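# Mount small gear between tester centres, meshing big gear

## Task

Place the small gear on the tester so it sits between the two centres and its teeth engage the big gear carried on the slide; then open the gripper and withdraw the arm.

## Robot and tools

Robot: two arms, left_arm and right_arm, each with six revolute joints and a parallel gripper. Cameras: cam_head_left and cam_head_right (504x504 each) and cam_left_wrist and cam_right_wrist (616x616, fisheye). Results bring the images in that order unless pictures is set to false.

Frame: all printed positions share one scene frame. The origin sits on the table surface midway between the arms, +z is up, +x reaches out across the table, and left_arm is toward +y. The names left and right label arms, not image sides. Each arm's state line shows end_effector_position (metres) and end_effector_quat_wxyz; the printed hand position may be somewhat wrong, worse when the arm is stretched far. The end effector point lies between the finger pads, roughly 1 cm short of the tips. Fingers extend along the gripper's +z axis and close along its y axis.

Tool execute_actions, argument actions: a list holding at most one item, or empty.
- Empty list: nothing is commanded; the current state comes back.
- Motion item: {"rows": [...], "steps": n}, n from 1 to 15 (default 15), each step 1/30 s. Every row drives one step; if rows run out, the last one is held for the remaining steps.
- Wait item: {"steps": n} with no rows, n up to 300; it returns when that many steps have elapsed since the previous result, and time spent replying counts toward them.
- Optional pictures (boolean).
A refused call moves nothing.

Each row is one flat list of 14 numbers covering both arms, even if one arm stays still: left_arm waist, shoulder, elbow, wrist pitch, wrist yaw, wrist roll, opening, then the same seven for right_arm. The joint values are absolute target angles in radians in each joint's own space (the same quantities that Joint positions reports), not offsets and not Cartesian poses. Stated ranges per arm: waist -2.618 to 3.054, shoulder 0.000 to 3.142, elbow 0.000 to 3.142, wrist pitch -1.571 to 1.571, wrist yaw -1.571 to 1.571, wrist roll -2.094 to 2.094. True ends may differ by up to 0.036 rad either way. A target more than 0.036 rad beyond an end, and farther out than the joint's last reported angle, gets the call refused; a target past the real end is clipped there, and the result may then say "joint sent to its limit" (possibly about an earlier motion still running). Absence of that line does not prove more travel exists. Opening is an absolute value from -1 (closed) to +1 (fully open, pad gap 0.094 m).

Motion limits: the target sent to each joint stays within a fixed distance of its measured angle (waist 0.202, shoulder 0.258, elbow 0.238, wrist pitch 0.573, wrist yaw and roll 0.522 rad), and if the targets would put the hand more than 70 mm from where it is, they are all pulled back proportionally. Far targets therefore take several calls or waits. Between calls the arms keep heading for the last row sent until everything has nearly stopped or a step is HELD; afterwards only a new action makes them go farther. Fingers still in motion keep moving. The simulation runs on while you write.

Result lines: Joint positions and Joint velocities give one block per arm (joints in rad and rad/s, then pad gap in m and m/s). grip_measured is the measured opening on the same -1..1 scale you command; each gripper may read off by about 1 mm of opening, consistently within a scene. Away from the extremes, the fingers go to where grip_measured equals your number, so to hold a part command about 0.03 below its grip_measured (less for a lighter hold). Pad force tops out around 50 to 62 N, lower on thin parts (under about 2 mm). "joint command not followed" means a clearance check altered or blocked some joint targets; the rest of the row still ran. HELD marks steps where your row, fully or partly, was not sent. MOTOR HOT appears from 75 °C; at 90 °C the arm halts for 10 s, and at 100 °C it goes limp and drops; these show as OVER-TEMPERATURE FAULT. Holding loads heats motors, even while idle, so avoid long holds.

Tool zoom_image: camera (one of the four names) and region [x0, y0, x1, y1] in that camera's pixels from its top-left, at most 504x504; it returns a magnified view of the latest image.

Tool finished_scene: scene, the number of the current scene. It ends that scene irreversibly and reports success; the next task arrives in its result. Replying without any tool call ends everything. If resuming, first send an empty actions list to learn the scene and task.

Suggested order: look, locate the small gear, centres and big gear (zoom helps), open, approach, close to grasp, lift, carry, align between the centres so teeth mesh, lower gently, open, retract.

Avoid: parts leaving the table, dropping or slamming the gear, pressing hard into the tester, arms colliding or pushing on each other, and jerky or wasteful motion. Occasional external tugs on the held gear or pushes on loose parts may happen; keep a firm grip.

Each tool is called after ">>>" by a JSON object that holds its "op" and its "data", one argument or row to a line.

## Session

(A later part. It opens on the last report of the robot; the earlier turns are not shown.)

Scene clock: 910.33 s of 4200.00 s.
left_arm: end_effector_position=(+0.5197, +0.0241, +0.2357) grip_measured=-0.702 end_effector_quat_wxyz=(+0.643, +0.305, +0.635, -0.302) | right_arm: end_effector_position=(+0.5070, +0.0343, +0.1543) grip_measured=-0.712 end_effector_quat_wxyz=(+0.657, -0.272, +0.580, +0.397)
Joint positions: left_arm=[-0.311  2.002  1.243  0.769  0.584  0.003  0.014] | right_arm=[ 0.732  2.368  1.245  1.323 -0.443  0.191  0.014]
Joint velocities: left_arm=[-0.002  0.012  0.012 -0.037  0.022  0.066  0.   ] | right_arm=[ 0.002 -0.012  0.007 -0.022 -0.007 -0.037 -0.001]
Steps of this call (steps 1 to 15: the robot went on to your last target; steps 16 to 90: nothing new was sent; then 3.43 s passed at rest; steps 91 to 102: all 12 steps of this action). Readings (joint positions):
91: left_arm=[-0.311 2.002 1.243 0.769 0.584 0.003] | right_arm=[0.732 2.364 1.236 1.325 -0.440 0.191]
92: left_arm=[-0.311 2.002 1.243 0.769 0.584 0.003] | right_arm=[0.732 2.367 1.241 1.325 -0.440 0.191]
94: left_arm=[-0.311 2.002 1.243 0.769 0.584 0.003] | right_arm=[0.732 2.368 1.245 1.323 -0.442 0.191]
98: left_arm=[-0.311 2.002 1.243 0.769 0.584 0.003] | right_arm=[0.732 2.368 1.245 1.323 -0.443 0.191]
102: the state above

>>> {"op": "execute_actions", "data": {
  "actions": [
    {"rows":[[-0.312,2.02,1.22,0.775,0.57,0,-0.72,0.73,2.405,1.285,1.28,-0.40,0.19,-0.75],[-0.312,2.02,1.22,0.775,0.57,0,-0.72,0.73,2.405,1.29,1.28,-0.40,0.19,-0.75],[-0.312,2.02,1.22,0.775,0.57,0,-0.72,0.73,2.39,1.292,1.275,-0.40,0.19,-0.75]],"steps":12}
  ]
}}

>>> {"op": "zoom_image", "data": {
  "camera": "cam_right_wrist",
  "region": [220, 230, 420, 450]
}}

Scene clock: 919.70 s of 4200.00 s.
left_arm: end_effector_position=(+0.5198, +0.0240, +0.2354) grip_measured=-0.702 end_effector_quat_wxyz=(+0.643, +0.305, +0.634, -0.302) | right_arm: end_effector_position=(+0.5078, +0.0354, +0.1540) grip_measured=-0.712 end_effector_quat_wxyz=(+0.656, -0.274, +0.580, +0.399)
Joint positions: left_arm=[-0.311  2.003  1.243  0.771  0.585  0.003  0.014] | right_arm=[ 0.732  2.371  1.254  1.317 -0.446  0.192  0.014]
Joint velocities: left_arm=[ 0.002 -0.007 -0.002  0.022  0.007  0.022  0.   ] | right_arm=[-0.007 -0.012 -0.012 -0.022 -0.037 -0.022 -0.   ]
Steps of this call (steps 1 to 15: the robot went on to your last target; steps 16 to 90: nothing new was sent; then 5.97 s passed at rest; steps 91 to 102: all 12 steps of this action). Readings (joint positions):
91: left_arm=[-0.311 2.003 1.243 0.769 0.584 0.003] | right_arm=[0.732 2.370 1.246 1.322 -0.443 0.191]
92: left_arm=[-0.311 2.003 1.243 0.770 0.585 0.003] | right_arm=[0.732 2.371 1.249 1.323 -0.444 0.192]
94: left_arm=[-0.311 2.003 1.243 0.770 0.585 0.003] | right_arm=[0.732 2.371 1.252 1.319 -0.446 0.192]
98: left_arm=[-0.311 2.003 1.243 0.771 0.585 0.003] | right_arm=[0.732 2.371 1.254 1.317 -0.446 0.192]
102: the state above

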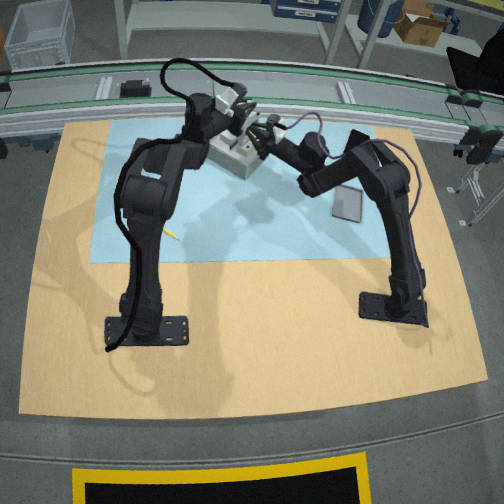

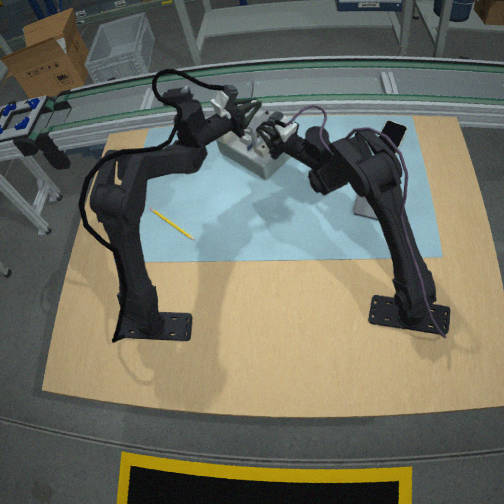

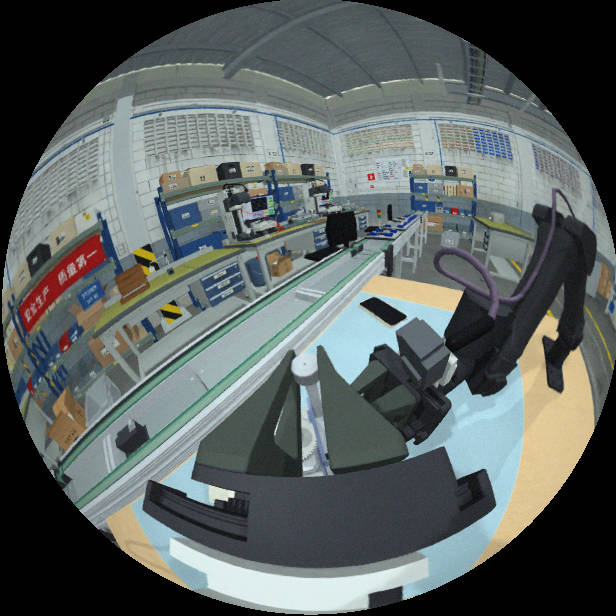

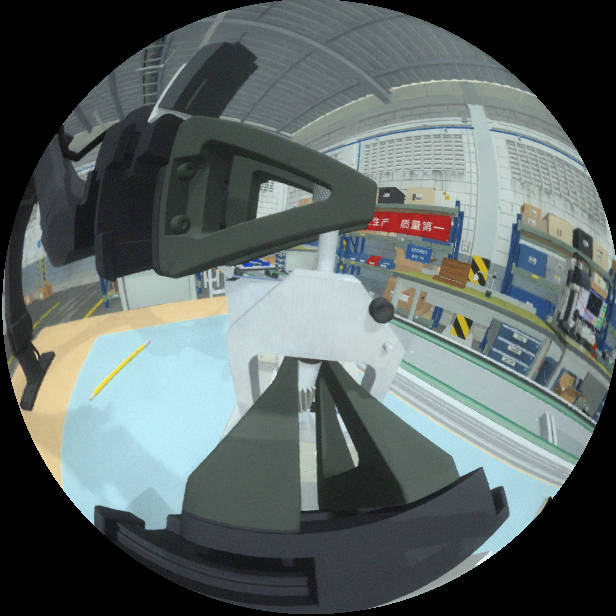

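Region (220, 230, 420, 450) of cam_right_wrist's 616x616 image, scaled by 2.291, with more detail than that image has; it fills the left 458 columns of this view, and the rest is white.

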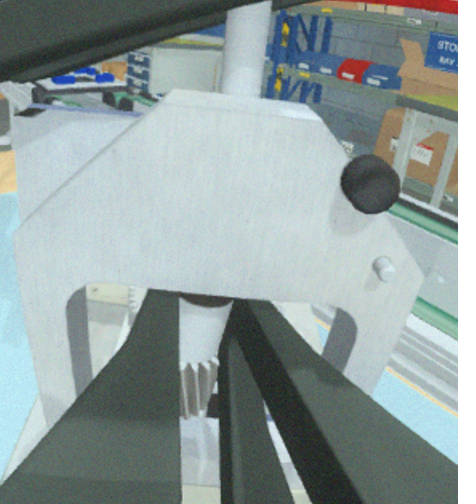

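>>> {"op": "execute_actions", "data": {
  "actions": [
    {"rows":[[-0.312,2.015,1.225,0.785,0.57,0,-0.72,0.70,2.385,1.285,1.29,-0.37,0.19,-0.75],[-0.312,2.015,1.225,0.785,0.57,0,-0.72,0.70,2.385,1.285,1.29,-0.37,0.19,-0.75],[-0.312,2.015,1.225,0.785,0.57,0,-0.72,0.70,2.385,1.285,1.29,-0.37,0.19,-0.75],[-0.312,2.015,1.225,0.785,0.57,0,-0.72,0.715,2.385,1.285,1.29,-0.37,0.19,-0.75]],"steps":12}
  ],
  "pictures": false
}}

Scene clock: 925.97 s of 4200.00 s.
left_arm: end_effector_position=(+0.5198, +0.0240, +0.2356) grip_measured=-0.702 end_effector_quat_wxyz=(+0.643, +0.305, +0.634, -0.302) | right_arm: end_effector_position=(+0.5082, +0.0349, +0.1540) grip_measured=-0.712 end_effector_quat_wxyz=(+0.656, -0.273, +0.580, +0.399)
Joint positions: left_arm=[-0.311  2.003  1.243  0.772  0.585  0.003  0.014] | right_arm=[ 0.731  2.371  1.254  1.317 -0.446  0.193  0.014]
Joint velocities: left_arm=[-0.007 -0.017 -0.027 -0.007  0.007 -0.022 -0.   ] | right_arm=[-0.012  0.017  0.012  0.022 -0.095  0.051 -0.   ]
Steps of this call (steps 1 to 15: the robot went on to your last target; steps 16 to 90: nothing new was sent; then 2.87 s passed at rest; steps 91 to 102: all 12 steps of this action). Readings (joint positions):
91: left_arm=[-0.311 2.003 1.243 0.772 0.585 0.003] | right_arm=[0.731 2.371 1.254 1.317 -0.446 0.192]
92: left_arm=[-0.311 2.003 1.243 0.772 0.585 0.003] | right_arm=[0.731 2.371 1.254 1.317 -0.446 0.193]
94: left_arm=[-0.311 2.003 1.243 0.772 0.585 0.003] | right_arm=[0.731 2.371 1.254 1.317 -0.446 0.193]
98: left_arm=[-0.311 2.003 1.243 0.772 0.585 0.003] | right_arm=[0.731 2.371 1.254 1.317 -0.446 0.193]
102: the state above

>>> {"op": "execute_actions", "data": {
  "actions": [
    {"rows":[[-0.312,2.015,1.225,0.785,0.57,0,-0.72,0.72,2.41,1.295,1.28,-0.37,0.19,-0.75],[-0.312,2.015,1.225,0.785,0.57,0,-0.72,0.72,2.41,1.302,1.28,-0.37,0.19,-0.75],[-0.312,2.015,1.225,0.785,0.57,0,-0.72,0.72,2.392,1.302,1.28,-0.37,0.19,-0.75]],"steps":12}
  ],
  "pictures": false
}}

Scene clock: 931.13 s of 4200.00 s.
left_arm: end_effector_position=(+0.5198, +0.0240, +0.2356) grip_measured=-0.702 end_effector_quat_wxyz=(+0.643, +0.305, +0.634, -0.302) | right_arm: end_effector_position=(+0.5091, +0.0358, +0.1542) grip_measured=-0.712 end_effector_quat_wxyz=(+0.656, -0.273, +0.579, +0.400)
Joint positions: left_arm=[-0.311  2.003  1.243  0.772  0.585  0.003  0.014] | right_arm=[ 0.731  2.375  1.261  1.314 -0.449  0.195  0.014]
Joint velocities: left_arm=[-0.002 -0.007 -0.017  0.022  0.037 -0.051  0.001] | right_arm=[-0.007 -0.007  0.012  0.007 -0.037 -0.037 -0.001]
Steps of this call (steps 1 to 15: the robot went on to your last target; steps 16 to 90: nothing new was sent; then 1.77 s passed at rest; steps 91 to 102: all 12 steps of this action). Readings (joint positions):
91: left_arm=[-0.311 2.003 1.243 0.772 0.585 0.003] | right_arm=[0.731 2.373 1.254 1.317 -0.446 0.193]
92: left_arm=[-0.311 2.003 1.243 0.772 0.585 0.003] | right_arm=[0.731 2.375 1.257 1.319 -0.448 0.195]
94: left_arm=[-0.311 2.003 1.243 0.772 0.585 0.003] | right_arm=[0.731 2.375 1.260 1.316 -0.448 0.195]
98: left_arm=[-0.311 2.003 1.243 0.772 0.585 0.003] | right_arm=[0.731 2.375 1.261 1.315 -0.449 0.195]
102: the state above

>>> {"op": "execute_actions", "data": {
  "actions": []
}}

>>> {"op": "zoom_image", "data": {
  "camera": "cam_head_right",
  "region": [225, 95, 305, 175]
}}

>>> {"op": "zoom_image", "data": {
  "camera": "cam_right_wrist",
  "region": [240, 320, 380, 460]
}}

Scene clock: 937.50 s of 4200.00 s.
left_arm: end_effector_position=(+0.5198, +0.0240, +0.2356) grip_measured=-0.702 end_effector_quat_wxyz=(+0.643, +0.305, +0.634, -0.302) | right_arm: end_effector_position=(+0.5091, +0.0358, +0.1542) grip_measured=-0.712 end_effector_quat_wxyz=(+0.656, -0.273, +0.579, +0.400)
Joint positions: left_arm=[-0.311  2.003  1.243  0.772  0.585  0.003  0.014] | right_arm=[ 0.731  2.375  1.261  1.314 -0.449  0.195  0.014]
Joint velocities: left_arm=[-0.007  0.012  0.002 -0.007  0.022 -0.007  0.   ] | right_arm=[ 0.002  0.007 -0.012  0.037 -0.022  0.007  0.001]
Steps of this call (steps 1 to 15: the robot went on to your last target; steps 16 to 90: nothing new was sent; then 3.37 s passed at rest). Readings (joint positions):
1: left_arm=[-0.311 2.003 1.243 0.772 0.585 0.003] | right_arm=[0.731 2.375 1.261 1.314 -0.449 0.195]
2: left_arm=[-0.311 2.003 1.243 0.772 0.585 0.003] | right_arm=[0.731 2.375 1.261 1.314 -0.449 0.195]
4: left_arm=[-0.311 2.003 1.243 0.772 0.585 0.003] | right_arm=[0.731 2.375 1.261 1.314 -0.449 0.195]
8: left_arm=[-0.311 2.003 1.243 0.772 0.585 0.003] | right_arm=[0.731 2.375 1.261 1.314 -0.449 0.195]
90: the state above
All arms were judged still, so your last target was given up. Only a new action makes them travel on or press farther. Fingers that are still opening or closing keep moving.

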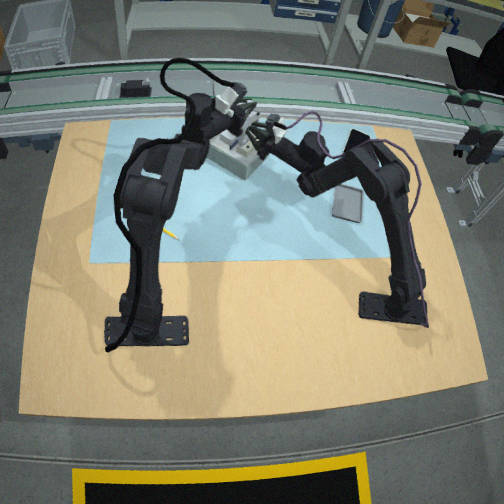

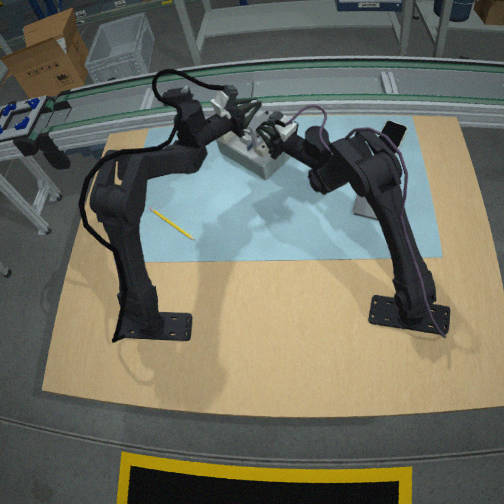

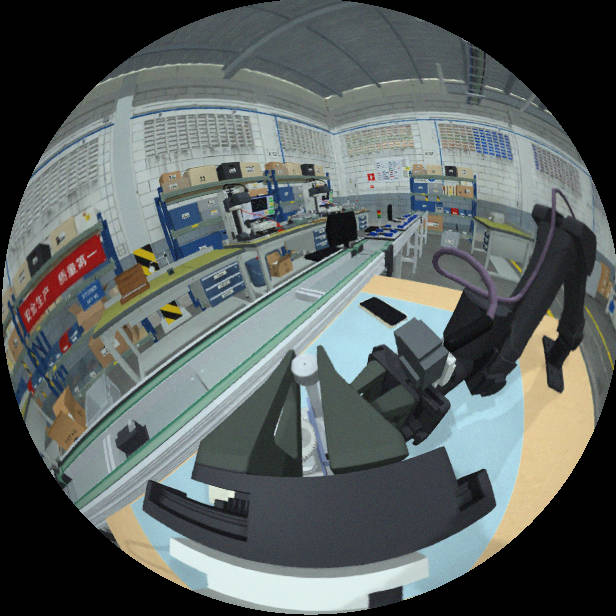

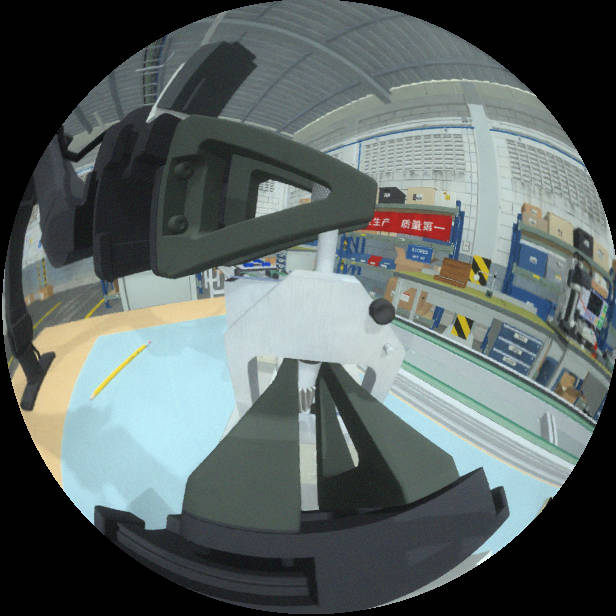

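Region (225, 95, 305, 175) of cam_head_right's 504x504 image, scaled by 6.300, with more detail than that image has.

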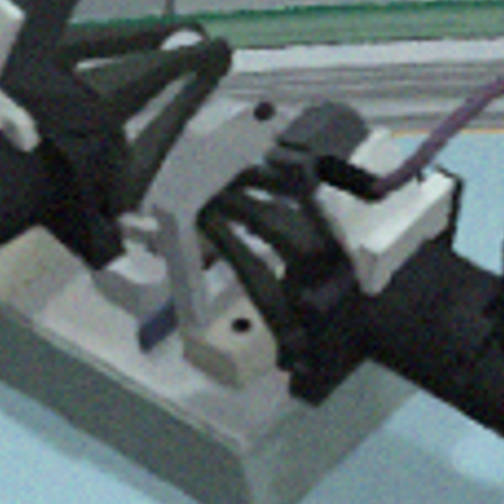

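Region (240, 320, 380, 460) of cam_right_wrist's 616x616 image, scaled by 3.600, with more detail than that image has.

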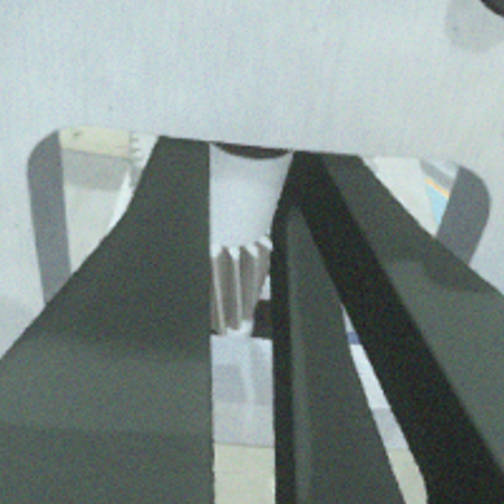

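>>> {"op": "execute_actions", "data": {
  "actions": [
    {"rows":[[-0.312,2.015,1.225,0.785,0.57,0,-0.72,0.73,2.415,1.305,1.275,-0.36,0.19,-0.75],[-0.312,2.015,1.225,0.785,0.57,0,-0.72,0.73,2.415,1.312,1.275,-0.36,0.19,-0.75],[-0.312,2.015,1.225,0.785,0.57,0,-0.72,0.73,2.398,1.314,1.27,-0.36,0.19,-0.75]],"steps":12}
  ],
  "pictures": false
}}

>>> {"op": "execute_actions", "data": {
  "actions": [
    {"rows":[[-0.312,2.015,1.225,0.785,0.57,0,-0.72,0.74,2.42,1.318,1.265,-0.36,0.19,-0.75],[-0.312,2.015,1.225,0.785,0.57,0,-0.72,0.74,2.42,1.324,1.265,-0.36,0.19,-0.75],[-0.312,2.015,1.225,0.785,0.57,0,-0.72,0.74,2.402,1.326,1.26,-0.36,0.19,-0.75]],"steps":12}
  ]
}}

>>> {"op": "zoom_image", "data": {
  "camera": "cam_right_wrist",
  "region": [240, 320, 380, 460]
}}

Scene clock: 946.60 s of 4200.00 s.
left_arm: end_effector_position=(+0.5198, +0.0240, +0.2357) grip_measured=-0.702 end_effector_quat_wxyz=(+0.643, +0.305, +0.634, -0.302) | right_arm: end_effector_position=(+0.5112, +0.0375, +0.1540) grip_measured=-0.712 end_effector_quat_wxyz=(+0.655, -0.272, +0.580, +0.400)
Joint positions: left_arm=[-0.311  2.003  1.243  0.772  0.585  0.003  0.014] | right_arm=[ 0.732  2.381  1.274  1.305 -0.445  0.196  0.014]
Joint velocities: left_arm=[-0.007 -0.002  0.007  0.037 -0.066 -0.007  0.   ] | right_arm=[-0.007 -0.012  0.007  0.037  0.007 -0.066 -0.   ]
Steps of this call (steps 1 to 90: nothing new was sent; then 5.70 s passed at rest; steps 91 to 102: all 12 steps of this action). Readings (joint positions):
91: left_arm=[-0.311 2.003 1.243 0.772 0.585 0.003] | right_arm=[0.731 2.377 1.262 1.315 -0.449 0.196]
92: left_arm=[-0.311 2.003 1.243 0.772 0.585 0.003] | right_arm=[0.731 2.379 1.265 1.316 -0.449 0.196]
94: left_arm=[-0.311 2.003 1.243 0.772 0.585 0.003] | right_arm=[0.732 2.381 1.272 1.310 -0.446 0.196]
98: left_arm=[-0.311 2.003 1.243 0.772 0.585 0.003] | right_arm=[0.732 2.381 1.274 1.305 -0.445 0.196]
102: the state above

Scene clock: 947.00 s of 4200.00 s.
left_arm: end_effector_position=(+0.5198, +0.0242, +0.2340) grip_measured=-0.702 end_effector_quat_wxyz=(+0.643, +0.305, +0.635, -0.302) | right_arm: end_effector_position=(+0.5162, +0.0380, +0.1538) grip_measured=-0.712 end_effector_quat_wxyz=(+0.658, -0.266, +0.584, +0.393)
Joint positions: left_arm=[-0.311  2.005  1.24   0.775  0.583  0.003  0.014] | right_arm=[ 0.735  2.386  1.29   1.29  -0.424  0.192  0.014]
Joint velocities: left_arm=[ 0.002 -0.017  0.007 -0.051 -0.037  0.037 -0.   ] | right_arm=[-0.012 -0.007  0.002  0.007  0.051 -0.066 -0.   ]
Steps of this call (steps 1 to 12: all 12 steps of this action). Readings (joint positions):
1: left_arm=[-0.311 2.003 1.243 0.772 0.585 0.003] | right_arm=[0.733 2.383 1.275 1.305 -0.444 0.196]
2: left_arm=[-0.311 2.003 1.243 0.772 0.585 0.003] | right_arm=[0.734 2.385 1.279 1.306 -0.441 0.196]
4: left_arm=[-0.311 2.003 1.243 0.772 0.585 0.003] | right_arm=[0.734 2.386 1.285 1.300 -0.435 0.196]
8: left_arm=[-0.311 2.005 1.240 0.775 0.583 0.003] | right_arm=[0.735 2.386 1.290 1.290 -0.424 0.193]
12: the state above

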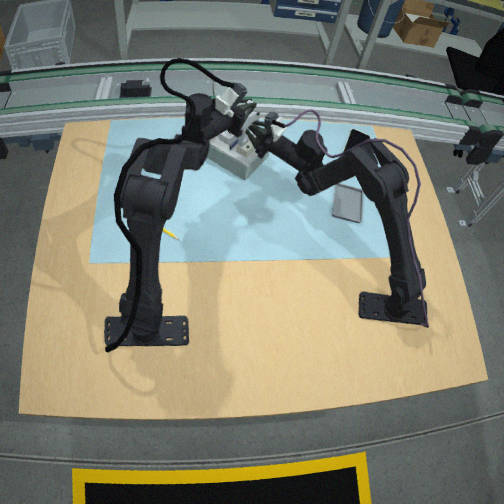

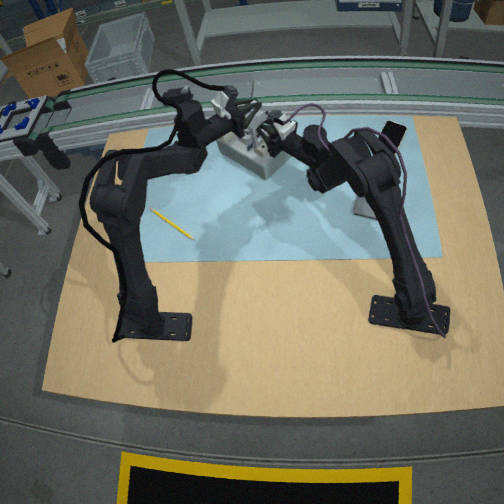

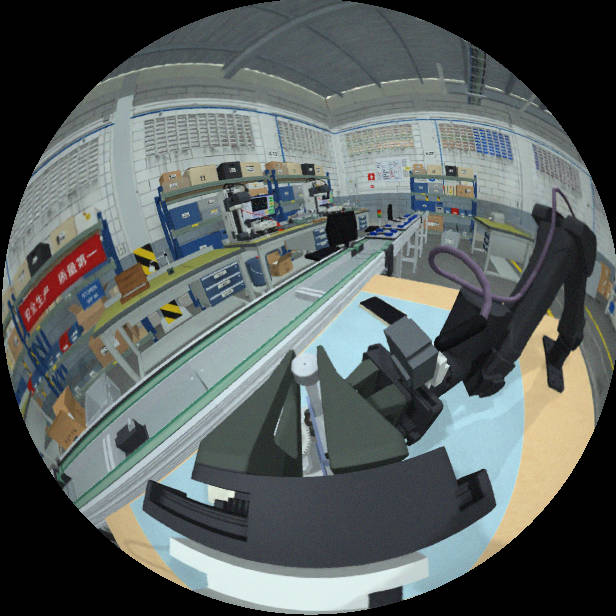

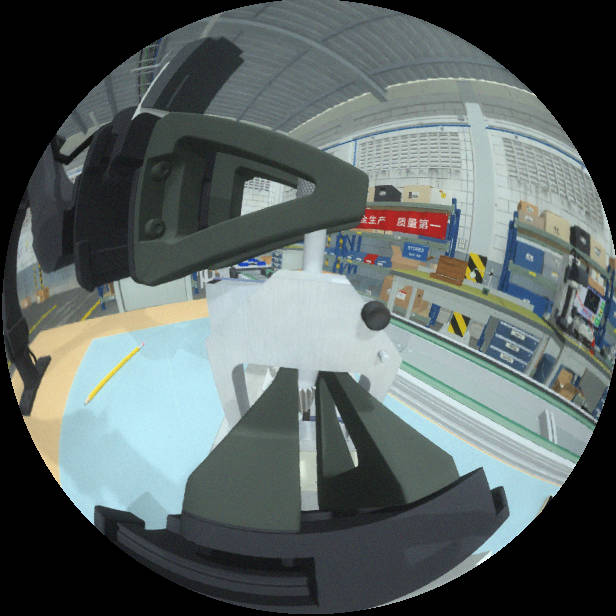

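Region (240, 320, 380, 460) of cam_right_wrist's 616x616 image, scaled by 3.600, with more detail than that image has.

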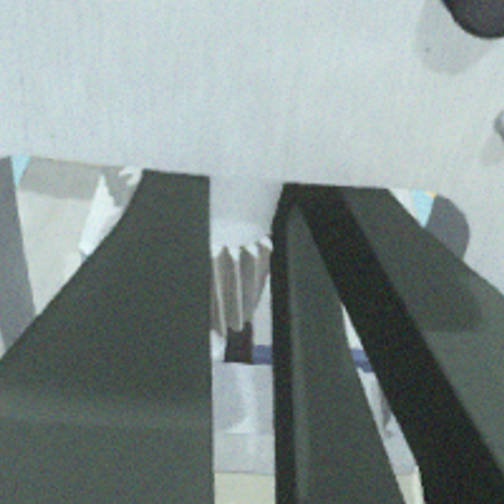

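>>> {"op": "execute_actions", "data": {
  "actions": [
    {"rows":[[-0.312,2.0,1.24,0.80,0.57,0,-0.72,0.735,2.385,1.295,1.30,-0.425,0.19,-0.75],[-0.312,1.985,1.255,0.815,0.57,0,-0.72,0.735,2.385,1.295,1.31,-0.425,0.19,-0.75],[-0.312,1.97,1.27,0.83,0.57,0,-0.72,0.735,2.385,1.295,1.32,-0.425,0.19,-0.75],[-0.312,1.955,1.285,0.845,0.57,0,-0.72,0.735,2.385,1.295,1.33,-0.425,0.19,-0.75],[-0.312,1.94,1.30,0.86,0.57,0,-0.72,0.735,2.385,1.295,1.33,-0.425,0.19,-0.75],[-0.312,1.925,1.32,0.875,0.57,0,-0.72,0.735,2.385,1.295,1.33,-0.425,0.19,-0.75],[-0.312,1.915,1.335,0.885,0.57,0,-0.72,0.735,2.385,1.295,1.33,-0.425,0.19,-0.75]],"steps":15}
  ],
  "pictures": false
}}

>>> {"op": "execute_actions", "data": {
  "actions": [
    {"rows":[[-0.312,1.915,1.335,0.885,0.57,0,-0.72,0.73,2.345,1.274,1.34,-0.44,0.17,-0.75],[-0.312,1.915,1.335,0.885,0.57,0,-0.72,0.73,2.348,1.27,1.343,-0.44,0.16,-0.75],[-0.312,1.915,1.335,0.885,0.57,0,-0.72,0.73,2.347,1.265,1.346,-0.44,0.155,-0.75],[-0.312,1.915,1.335,0.885,0.57,0,-0.72,0.73,2.345,1.26,1.349,-0.44,0.155,-0.75],[-0.312,1.915,1.335,0.885,0.57,0,-0.72,0.73,2.343,1.255,1.352,-0.44,0.155,-0.75],[-0.312,1.915,1.335,0.885,0.57,0,-0.72,0.725,2.341,1.25,1.355,-0.44,0.155,-0.75],[-0.312,1.915,1.335,0.885,0.57,0,-0.72,0.72,2.338,1.245,1.357,-0.44,0.155,-0.75],[-0.312,1.915,1.335,0.885,0.57,0,-0.72,0.71,2.335,1.24,1.357,-0.44,0.155,-0.75],[-0.312,1.915,1.335,0.885,0.57,0,-0.72,0.718,2.333,1.235,1.357,-0.44,0.155,-0.75],[-0.312,1.915,1.335,0.885,0.57,0,-0.72,0.718,2.333,1.23,1.357,-0.44,0.155,-0.75]],"steps":15}
  ],
  "pictures": false
}}

>>> {"op": "execute_actions", "data": {
  "actions": [
    {"steps":10}
  ]
}}

>>> {"op": "zoom_image", "data": {
  "camera": "cam_right_wrist",
  "region": [220, 230, 420, 450]
}}

Scene clock: 974.87 s of 4200.00 s.
left_arm: end_effector_position=(+0.5197, +0.0244, +0.2397) grip_measured=-0.702 end_effector_quat_wxyz=(+0.642, +0.304, +0.636, -0.302) | right_arm: end_effector_position=(+0.5136, +0.0395, +0.1549) grip_measured=-0.712 end_effector_quat_wxyz=(+0.657, -0.272, +0.580, +0.397)
Joint positions: left_arm=[-0.311  1.992  1.25   0.748  0.583  0.003  0.014] | right_arm=[ 0.735  2.386  1.29   1.296 -0.44   0.19   0.014]
Joint velocities: left_arm=[-0.007 -0.007 -0.017 -0.125 -0.007 -0.007 -0.   ] | right_arm=[ 0.002  0.002  0.002 -0.007 -0.066 -0.007  0.002]
Steps of this call (steps 1 to 15: the robot went on to your last target; steps 16 to 90: nothing new was sent; then 24.37 s passed at rest; steps 91 to 105: all 15 steps of this action). Readings (joint positions):
91: left_arm=[-0.311 2.005 1.240 0.776 0.583 0.003] | right_arm=[0.735 2.386 1.290 1.290 -0.427 0.191]
92: left_arm=[-0.311 2.005 1.240 0.778 0.583 0.003] | right_arm=[0.735 2.386 1.290 1.290 -0.428 0.191]
94: left_arm=[-0.311 2.004 1.240 0.780 0.583 0.003] | right_arm=[0.735 2.386 1.290 1.292 -0.428 0.190]
98: left_arm=[-0.311 1.997 1.245 0.765 0.583 0.003] | right_arm=[0.735 2.386 1.290 1.295 -0.432 0.190]
105: the state above

Scene clock: 975.37 s of 4200.00 s.
left_arm: end_effector_position=(+0.5197, +0.0244, +0.2398) grip_measured=-0.702 end_effector_quat_wxyz=(+0.641, +0.304, +0.637, -0.302) | right_arm: end_effector_position=(+0.5055, +0.0334, +0.1560) grip_measured=-0.712 end_effector_quat_wxyz=(+0.665, -0.283, +0.571, +0.390)
Joint positions: left_arm=[-0.311  1.991  1.251  0.745  0.583  0.003  0.014] | right_arm=[ 0.73   2.367  1.242  1.335 -0.451  0.163  0.014]
Joint velocities: left_arm=[ 0.002  0.002  0.007 -0.022 -0.11  -0.022 -0.   ] | right_arm=[ 0.007 -0.007 -0.002 -0.007 -0.051  0.007  0.   ]
Steps of this call (steps 1 to 15: all 15 steps of this action). Readings (joint positions):
1: left_arm=[-0.311 1.991 1.250 0.748 0.583 0.003] | right_arm=[0.735 2.386 1.287 1.298 -0.441 0.188]
2: left_arm=[-0.311 1.991 1.250 0.747 0.583 0.003] | right_arm=[0.735 2.385 1.281 1.305 -0.443 0.184]
4: left_arm=[-0.311 1.991 1.250 0.746 0.583 0.003] | right_arm=[0.735 2.382 1.270 1.317 -0.449 0.176]
8: left_arm=[-0.311 1.991 1.251 0.745 0.583 0.003] | right_arm=[0.734 2.375 1.251 1.332 -0.455 0.167]
15: the state above

Scene clock: 975.70 s of 4200.00 s.
left_arm: end_effector_position=(+0.5197, +0.0244, +0.2398) grip_measured=-0.702 end_effector_quat_wxyz=(+0.641, +0.304, +0.637, -0.302) | right_arm: end_effector_position=(+0.5056, +0.0334, +0.1560) grip_measured=-0.712 end_effector_quat_wxyz=(+0.665, -0.283, +0.571, +0.389)
Joint positions: left_arm=[-0.311  1.991  1.251  0.745  0.583  0.003  0.014] | right_arm=[ 0.73   2.367  1.242  1.335 -0.451  0.162  0.014]
Joint velocities: left_arm=[-0.017  0.002  0.012  0.022 -0.051 -0.007 -0.001] | right_arm=[ 0.002  0.027 -0.017  0.007  0.022  0.022 -0.001]
Steps of this call (steps 1 to 10: the robot went on to your last target). Readings (joint positions):
1: left_arm=[-0.311 1.991 1.251 0.745 0.583 0.003] | right_arm=[0.730 2.367 1.242 1.335 -0.451 0.163]
2: left_arm=[-0.311 1.991 1.251 0.745 0.583 0.003] | right_arm=[0.730 2.367 1.242 1.335 -0.451 0.163]
4: left_arm=[-0.311 1.991 1.251 0.745 0.583 0.003] | right_arm=[0.730 2.367 1.242 1.335 -0.451 0.162]
8: left_arm=[-0.311 1.991 1.251 0.745 0.583 0.003] | right_arm=[0.730 2.367 1.242 1.335 -0.451 0.162]
10: the state above

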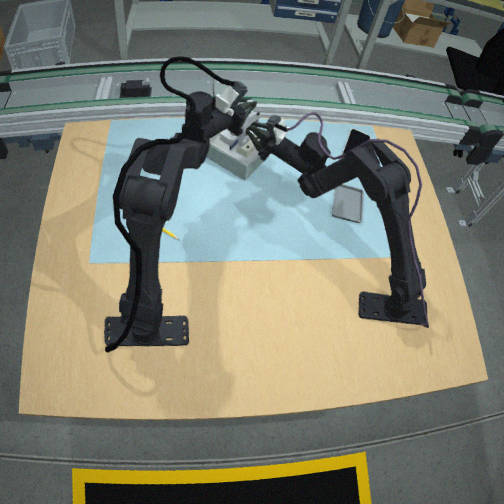

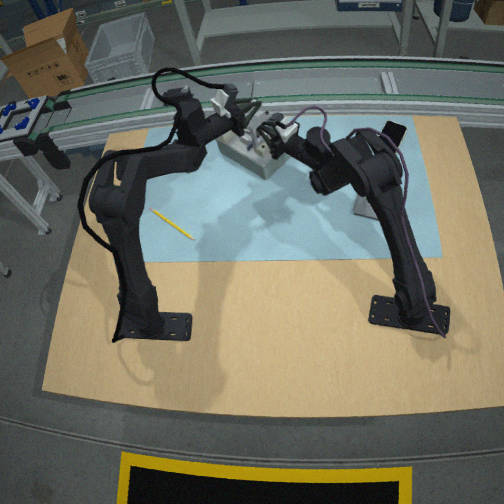

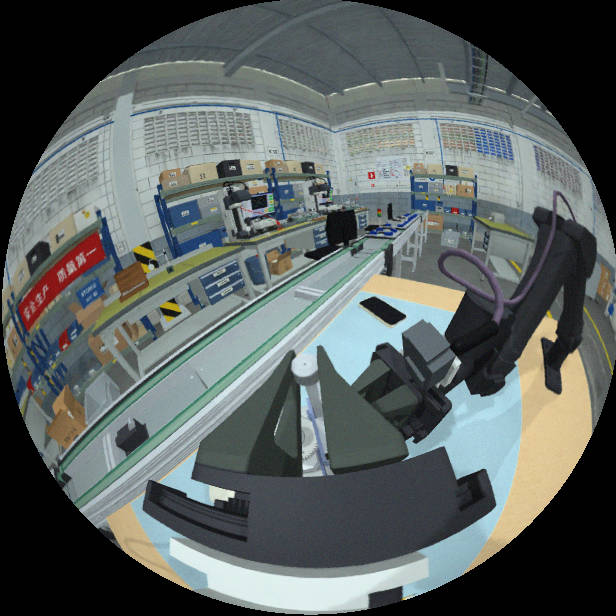

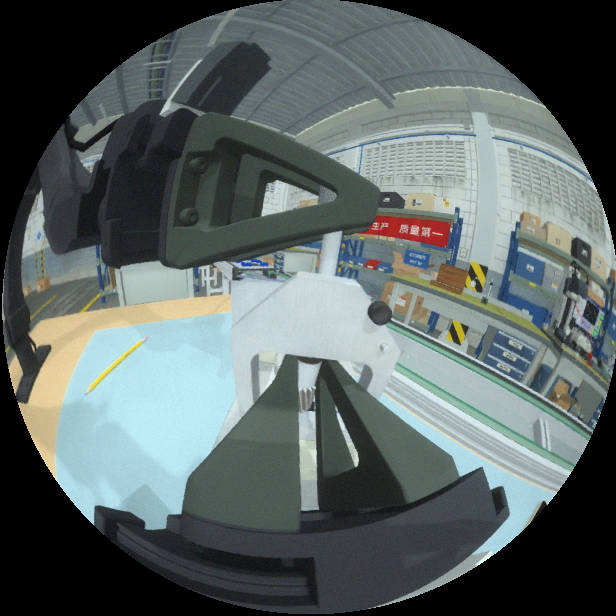

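Region (220, 230, 420, 450) of cam_right_wrist's 616x616 image, scaled by 2.291, with more detail than that image has; it fills the left 458 columns of this view, and the rest is white.

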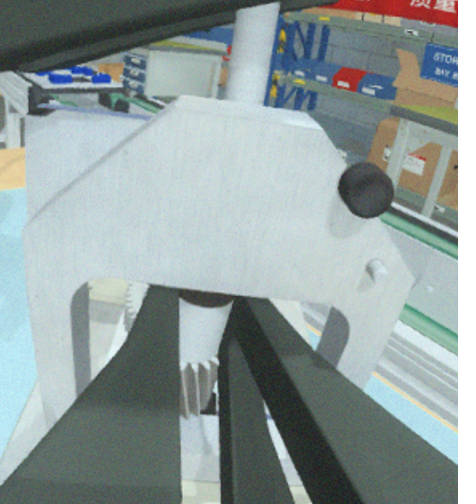

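>>> {"op": "execute_actions", "data": {
  "actions": [
    {"rows":[[-0.312,1.915,1.335,0.885,0.57,0,-0.72,0.73,2.37,1.25,1.35,-0.41,0.165,-0.75],[-0.312,1.915,1.335,0.885,0.57,0,-0.72,0.73,2.37,1.25,1.35,-0.422,0.165,-0.75]],"steps":12}
  ],
  "pictures": false
}}

>>> {"op": "execute_actions", "data": {
  "actions": [
    {"rows":[[-0.312,1.915,1.335,0.885,0.57,0,-0.72,0.735,2.405,1.275,1.33,-0.422,0.165,-0.75],[-0.312,1.915,1.335,0.885,0.57,0,-0.72,0.735,2.39,1.28,1.32,-0.422,0.165,-0.75],[-0.312,1.915,1.335,0.885,0.57,0,-0.72,0.735,2.385,1.28,1.31,-0.422,0.165,-0.75],[-0.312,1.915,1.335,0.885,0.57,0,-0.72,0.735,2.385,1.28,1.30,-0.422,0.165,-0.75],[-0.312,1.915,1.335,0.885,0.57,0,-0.72,0.735,2.385,1.275,1.28,-0.422,0.165,-0.75],[-0.312,1.915,1.335,0.885,0.57,0,-0.72,0.735,2.385,1.265,1.27,-0.422,0.165,-0.75]],"steps":15}
  ],
  "pictures": false
}}

Scene clock: 987.50 s of 4200.00 s.
left_arm: end_effector_position=(+0.5197, +0.0244, +0.2398) grip_measured=-0.702 end_effector_quat_wxyz=(+0.641, +0.304, +0.637, -0.302) | right_arm: end_effector_position=(+0.5061, +0.0331, +0.1561) grip_measured=-0.712 end_effector_quat_wxyz=(+0.666, -0.282, +0.571, +0.389)
Joint positions: left_arm=[-0.311  1.991  1.251  0.745  0.583  0.003  0.014] | right_arm=[ 0.73   2.367  1.242  1.335 -0.448  0.162  0.014]
Joint velocities: left_arm=[-0.007  0.017 -0.012 -0.051  0.007 -0.037  0.   ] | right_arm=[-0.007  0.017 -0.007  0.007  0.022  0.037 -0.001]
Steps of this call (steps 1 to 15: the robot went on to your last target; steps 16 to 90: nothing new was sent; then 8.40 s passed at rest; steps 91 to 102: all 12 steps of this action). Readings (joint positions):
91: left_arm=[-0.311 1.991 1.251 0.745 0.583 0.003] | right_arm=[0.730 2.367 1.242 1.335 -0.448 0.162]
92: left_arm=[-0.311 1.991 1.251 0.745 0.583 0.003] | right_arm=[0.730 2.367 1.242 1.335 -0.448 0.162]
94: left_arm=[-0.311 1.991 1.251 0.745 0.583 0.003] | right_arm=[0.730 2.367 1.242 1.335 -0.448 0.162]
98: left_arm=[-0.311 1.991 1.251 0.745 0.583 0.003] | right_arm=[0.730 2.367 1.242 1.335 -0.448 0.162]
102: the state above

Scene clock: 988.00 s of 4200.00 s.
left_arm: end_effector_position=(+0.5197, +0.0244, +0.2398) grip_measured=-0.702 end_effector_quat_wxyz=(+0.641, +0.304, +0.637, -0.302) | right_arm: end_effector_position=(+0.5059, +0.0343, +0.1538) grip_measured=-0.712 end_effector_quat_wxyz=(+0.662, -0.284, +0.573, +0.391)
Joint positions: left_arm=[-0.311  1.991  1.251  0.745  0.583  0.003  0.014] | right_arm=[ 0.73   2.371  1.245  1.328 -0.455  0.163  0.014]
Joint velocities: left_arm=[-0.012 -0.002  0.002  0.022 -0.022  0.007 -0.   ] | right_arm=[-0.012  0.002 -0.022 -0.037 -0.081  0.022  0.   ]
Steps of this call (steps 1 to 15: all 15 steps of this action). Readings (joint positions):
1: left_arm=[-0.311 1.991 1.251 0.745 0.583 0.003] | right_arm=[0.730 2.370 1.242 1.337 -0.448 0.162]
2: left_arm=[-0.311 1.991 1.251 0.745 0.583 0.003] | right_arm=[0.730 2.371 1.244 1.338 -0.449 0.162]
4: left_arm=[-0.311 1.991 1.251 0.745 0.583 0.003] | right_arm=[0.730 2.371 1.245 1.336 -0.450 0.162]
8: left_arm=[-0.311 1.991 1.251 0.745 0.583 0.003] | right_arm=[0.730 2.371 1.245 1.331 -0.452 0.162]
15: the state above

>>> {"op": "execute_actions", "data": {
  "actions": [
    {"rows":[[-0.312,1.915,1.335,0.885,0.57,0,-0.72,0.725,2.385,1.265,1.29,-0.41,0.165,-0.75],[-0.312,1.915,1.335,0.885,0.57,0,-0.72,0.725,2.385,1.265,1.29,-0.40,0.165,-0.75],[-0.312,1.915,1.335,0.885,0.57,0,-0.72,0.725,2.385,1.265,1.29,-0.39,0.165,-0.75],[-0.312,1.915,1.335,0.885,0.57,0,-0.72,0.725,2.385,1.265,1.29,-0.38,0.165,-0.75]],"steps":15}
  ],
  "pictures": false
}}

Scene clock: 996.13 s of 4200.00 s.
left_arm: end_effector_position=(+0.5197, +0.0244, +0.2398) grip_measured=-0.702 end_effector_quat_wxyz=(+0.641, +0.304, +0.637, -0.302) | right_arm: end_effector_position=(+0.5063, +0.0342, +0.1534) grip_measured=-0.712 end_effector_quat_wxyz=(+0.661, -0.283, +0.575, +0.391)
Joint positions: left_arm=[-0.311  1.991  1.251  0.745  0.583  0.003  0.014] | right_arm=[ 0.73   2.371  1.245  1.326 -0.453  0.167  0.014]
Joint velocities: left_arm=[-0.017  0.012 -0.012 -0.051 -0.007 -0.022 -0.001] | right_arm=[-0.017  0.002  0.007 -0.081  0.066 -0.007  0.   ]
Steps of this call (steps 1 to 15: the robot went on to your last target; steps 16 to 90: nothing new was sent; then 4.63 s passed at rest; steps 91 to 105: all 15 steps of this action). Readings (joint positions):
91: left_arm=[-0.311 1.991 1.251 0.745 0.583 0.003] | right_arm=[0.730 2.371 1.245 1.326 -0.456 0.163]
92: left_arm=[-0.311 1.991 1.251 0.745 0.583 0.003] | right_arm=[0.730 2.371 1.245 1.326 -0.456 0.163]
94: left_arm=[-0.311 1.991 1.251 0.745 0.583 0.003] | right_arm=[0.730 2.371 1.245 1.326 -0.454 0.164]
98: left_arm=[-0.311 1.991 1.251 0.745 0.583 0.003] | right_arm=[0.730 2.371 1.245 1.326 -0.453 0.166]
105: the state above

>>> {"op": "execute_actions", "data": {
  "actions": [
    {"rows":[[-0.312,1.915,1.335,0.885,0.57,0,-0.72,0.72,2.385,1.265,1.31,-0.37,0.13,-0.75],[-0.312,1.915,1.335,0.885,0.57,0,-0.72,0.72,2.385,1.265,1.31,-0.36,0.13,-0.75],[-0.312,1.915,1.335,0.885,0.57,0,-0.72,0.72,2.385,1.265,1.31,-0.35,0.13,-0.75]],"steps":12}
  ],
  "pictures": false
}}

Scene clock: 1002.93 s of 4200.00 s.
left_arm: end_effector_position=(+0.5197, +0.0244, +0.2398) grip_measured=-0.702 end_effector_quat_wxyz=(+0.641, +0.304, +0.637, -0.302) | right_arm: end_effector_position=(+0.5064, +0.0339, +0.1539) grip_measured=-0.712 end_effector_quat_wxyz=(+0.664, -0.285, +0.573, +0.387)
Joint positions: left_arm=[-0.311  1.991  1.251  0.745  0.583  0.003  0.014] | right_arm=[ 0.73   2.371  1.245  1.329 -0.451  0.155  0.014]
Joint velocities: left_arm=[-0.002  0.012 -0.007 -0.022  0.007  0.022 -0.   ] | right_arm=[ 0.002  0.002 -0.017  0.037  0.081 -0.051  0.001]
Steps of this call (steps 1 to 15: the robot went on to your last target; steps 16 to 90: nothing new was sent; then 3.40 s passed at rest; steps 91 to 102: all 12 steps of this action). Readings (joint positions):
91: left_arm=[-0.311 1.991 1.251 0.745 0.583 0.003] | right_arm=[0.730 2.371 1.245 1.327 -0.452 0.164]
92: left_arm=[-0.311 1.991 1.251 0.745 0.583 0.003] | right_arm=[0.730 2.371 1.245 1.328 -0.452 0.162]
94: left_arm=[-0.311 1.991 1.251 0.745 0.583 0.003] | right_arm=[0.730 2.371 1.245 1.328 -0.451 0.159]
98: left_arm=[-0.311 1.991 1.251 0.745 0.583 0.003] | right_arm=[0.730 2.371 1.245 1.329 -0.451 0.156]
102: the state above

>>> {"op": "execute_actions", "data": {
  "actions": [
    {"rows":[[-0.312,1.915,1.335,0.885,0.57,0,-0.72,0.72,2.33,1.232,1.355,-0.435,0.175,-0.75],[-0.312,1.915,1.335,0.885,0.57,0,-0.72,0.72,2.335,1.228,1.36,-0.435,0.175,-0.75],[-0.312,1.915,1.335,0.885,0.57,0,-0.72,0.72,2.332,1.223,1.365,-0.435,0.175,-0.75],[-0.312,1.915,1.335,0.885,0.57,0,-0.72,0.715,2.329,1.218,1.367,-0.435,0.175,-0.75],[-0.312,1.915,1.335,0.885,0.57,0,-0.72,0.71,2.326,1.213,1.367,-0.43,0.175,-0.75],[-0.312,1.915,1.335,0.885,0.57,0,-0.72,0.70,2.324,1.208,1.367,-0.425,0.175,-0.75],[-0.312,1.915,1.335,0.885,0.57,0,-0.72,0.712,2.324,1.205,1.367,-0.425,0.175,-0.75]],"steps":15}
  ],
  "pictures": false
}}

>>> {"op": "execute_actions", "data": {
  "actions": [
    {"steps":8}
  ]
}}

>>> {"op": "zoom_image", "data": {
  "camera": "cam_right_wrist",
  "region": [220, 230, 420, 450]
}}

Scene clock: 1014.57 s of 4200.00 s.
left_arm: end_effector_position=(+0.5197, +0.0244, +0.2398) grip_measured=-0.702 end_effector_quat_wxyz=(+0.641, +0.304, +0.637, -0.302) | right_arm: end_effector_position=(+0.5069, +0.0256, +0.1549) grip_measured=-0.712 end_effector_quat_wxyz=(+0.667, -0.274, +0.576, +0.384)
Joint positions: left_arm=[-0.311  1.991  1.251  0.745  0.583  0.003  0.014] | right_arm=[ 0.721  2.357  1.217  1.346 -0.436  0.166  0.014]
Joint velocities: left_arm=[-0.007 -0.002  0.012 -0.007  0.037  0.051  0.   ] | right_arm=[-0.032 -0.007 -0.017 -0.007  0.066  0.037 -0.001]
Steps of this call (steps 1 to 15: the robot went on to your last target; steps 16 to 90: nothing new was sent; then 8.13 s passed at rest; steps 91 to 105: all 15 steps of this action). Readings (joint positions):
91: left_arm=[-0.311 1.991 1.251 0.745 0.583 0.003] | right_arm=[0.730 2.369 1.244 1.330 -0.455 0.158]
92: left_arm=[-0.311 1.991 1.251 0.745 0.583 0.003] | right_arm=[0.729 2.368 1.241 1.333 -0.455 0.160]
94: left_arm=[-0.311 1.991 1.251 0.745 0.583 0.003] | right_arm=[0.729 2.366 1.236 1.338 -0.450 0.162]
98: left_arm=[-0.311 1.991 1.251 0.745 0.583 0.003] | right_arm=[0.724 2.358 1.220 1.345 -0.443 0.165]
105: the state above

Scene clock: 1014.83 s of 4200.00 s.
left_arm: end_effector_position=(+0.5197, +0.0244, +0.2398) grip_measured=-0.702 end_effector_quat_wxyz=(+0.641, +0.304, +0.637, -0.302) | right_arm: end_effector_position=(+0.5070, +0.0255, +0.1550) grip_measured=-0.712 end_effector_quat_wxyz=(+0.668, -0.274, +0.576, +0.384)
Joint positions: left_arm=[-0.311  1.991  1.251  0.745  0.583  0.003  0.014] | right_arm=[ 0.721  2.357  1.217  1.347 -0.435  0.166  0.014]
Joint velocities: left_arm=[-0.007 -0.007  0.002  0.007 -0.051 -0.022  0.001] | right_arm=[-0.017 -0.032 -0.007  0.037 -0.022 -0.081 -0.   ]
Steps of this call (steps 1 to 8: the robot went on to your last target). Readings (joint positions):
1: left_arm=[-0.311 1.991 1.251 0.745 0.583 0.003] | right_arm=[0.721 2.357 1.217 1.346 -0.435 0.166]
2: left_arm=[-0.311 1.991 1.251 0.745 0.583 0.003] | right_arm=[0.721 2.357 1.217 1.346 -0.435 0.166]
4: left_arm=[-0.311 1.991 1.251 0.745 0.583 0.003] | right_arm=[0.721 2.357 1.217 1.347 -0.435 0.166]
8: the state above

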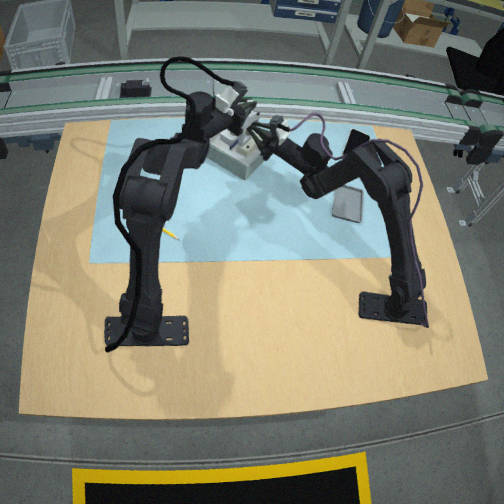

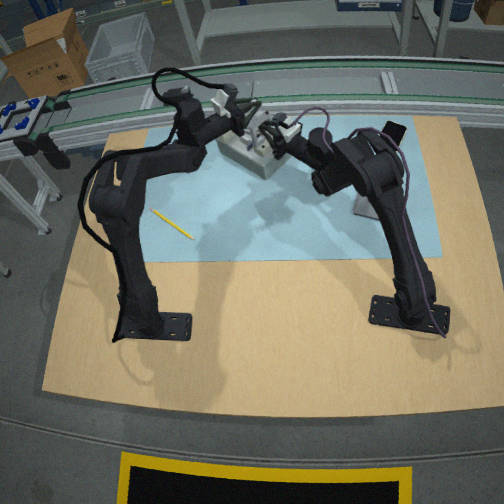

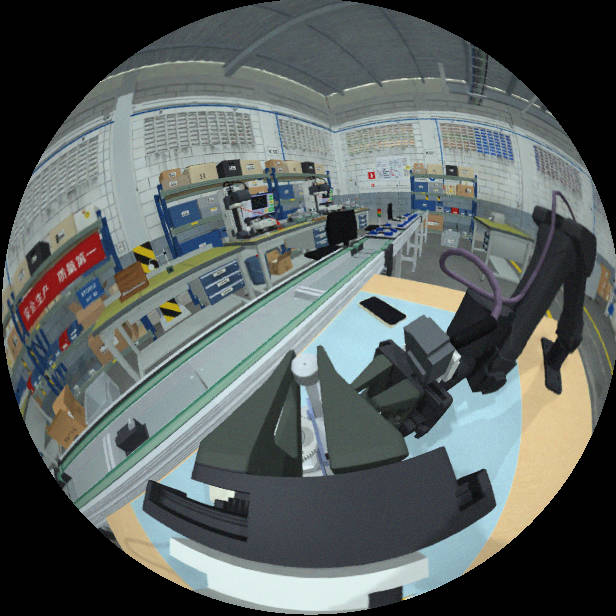

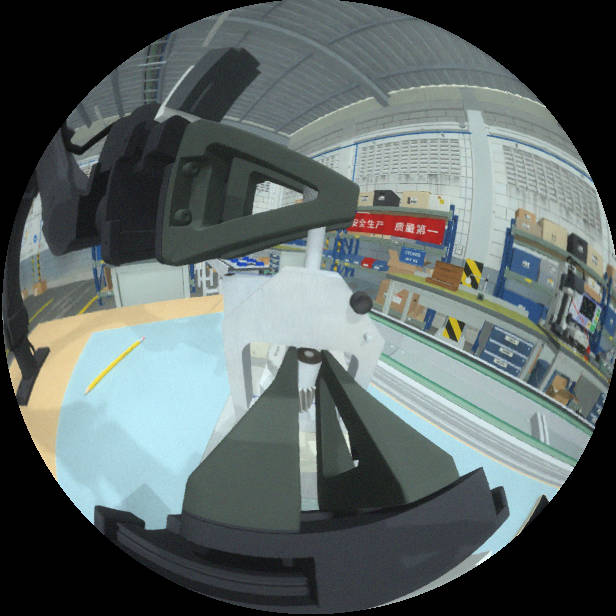

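Region (220, 230, 420, 450) of cam_right_wrist's 616x616 image, scaled by 2.291, with more detail than that image has; it fills the left 458 columns of this view, and the rest is white.

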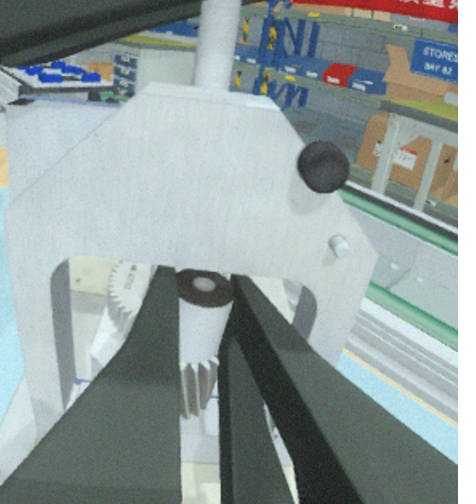

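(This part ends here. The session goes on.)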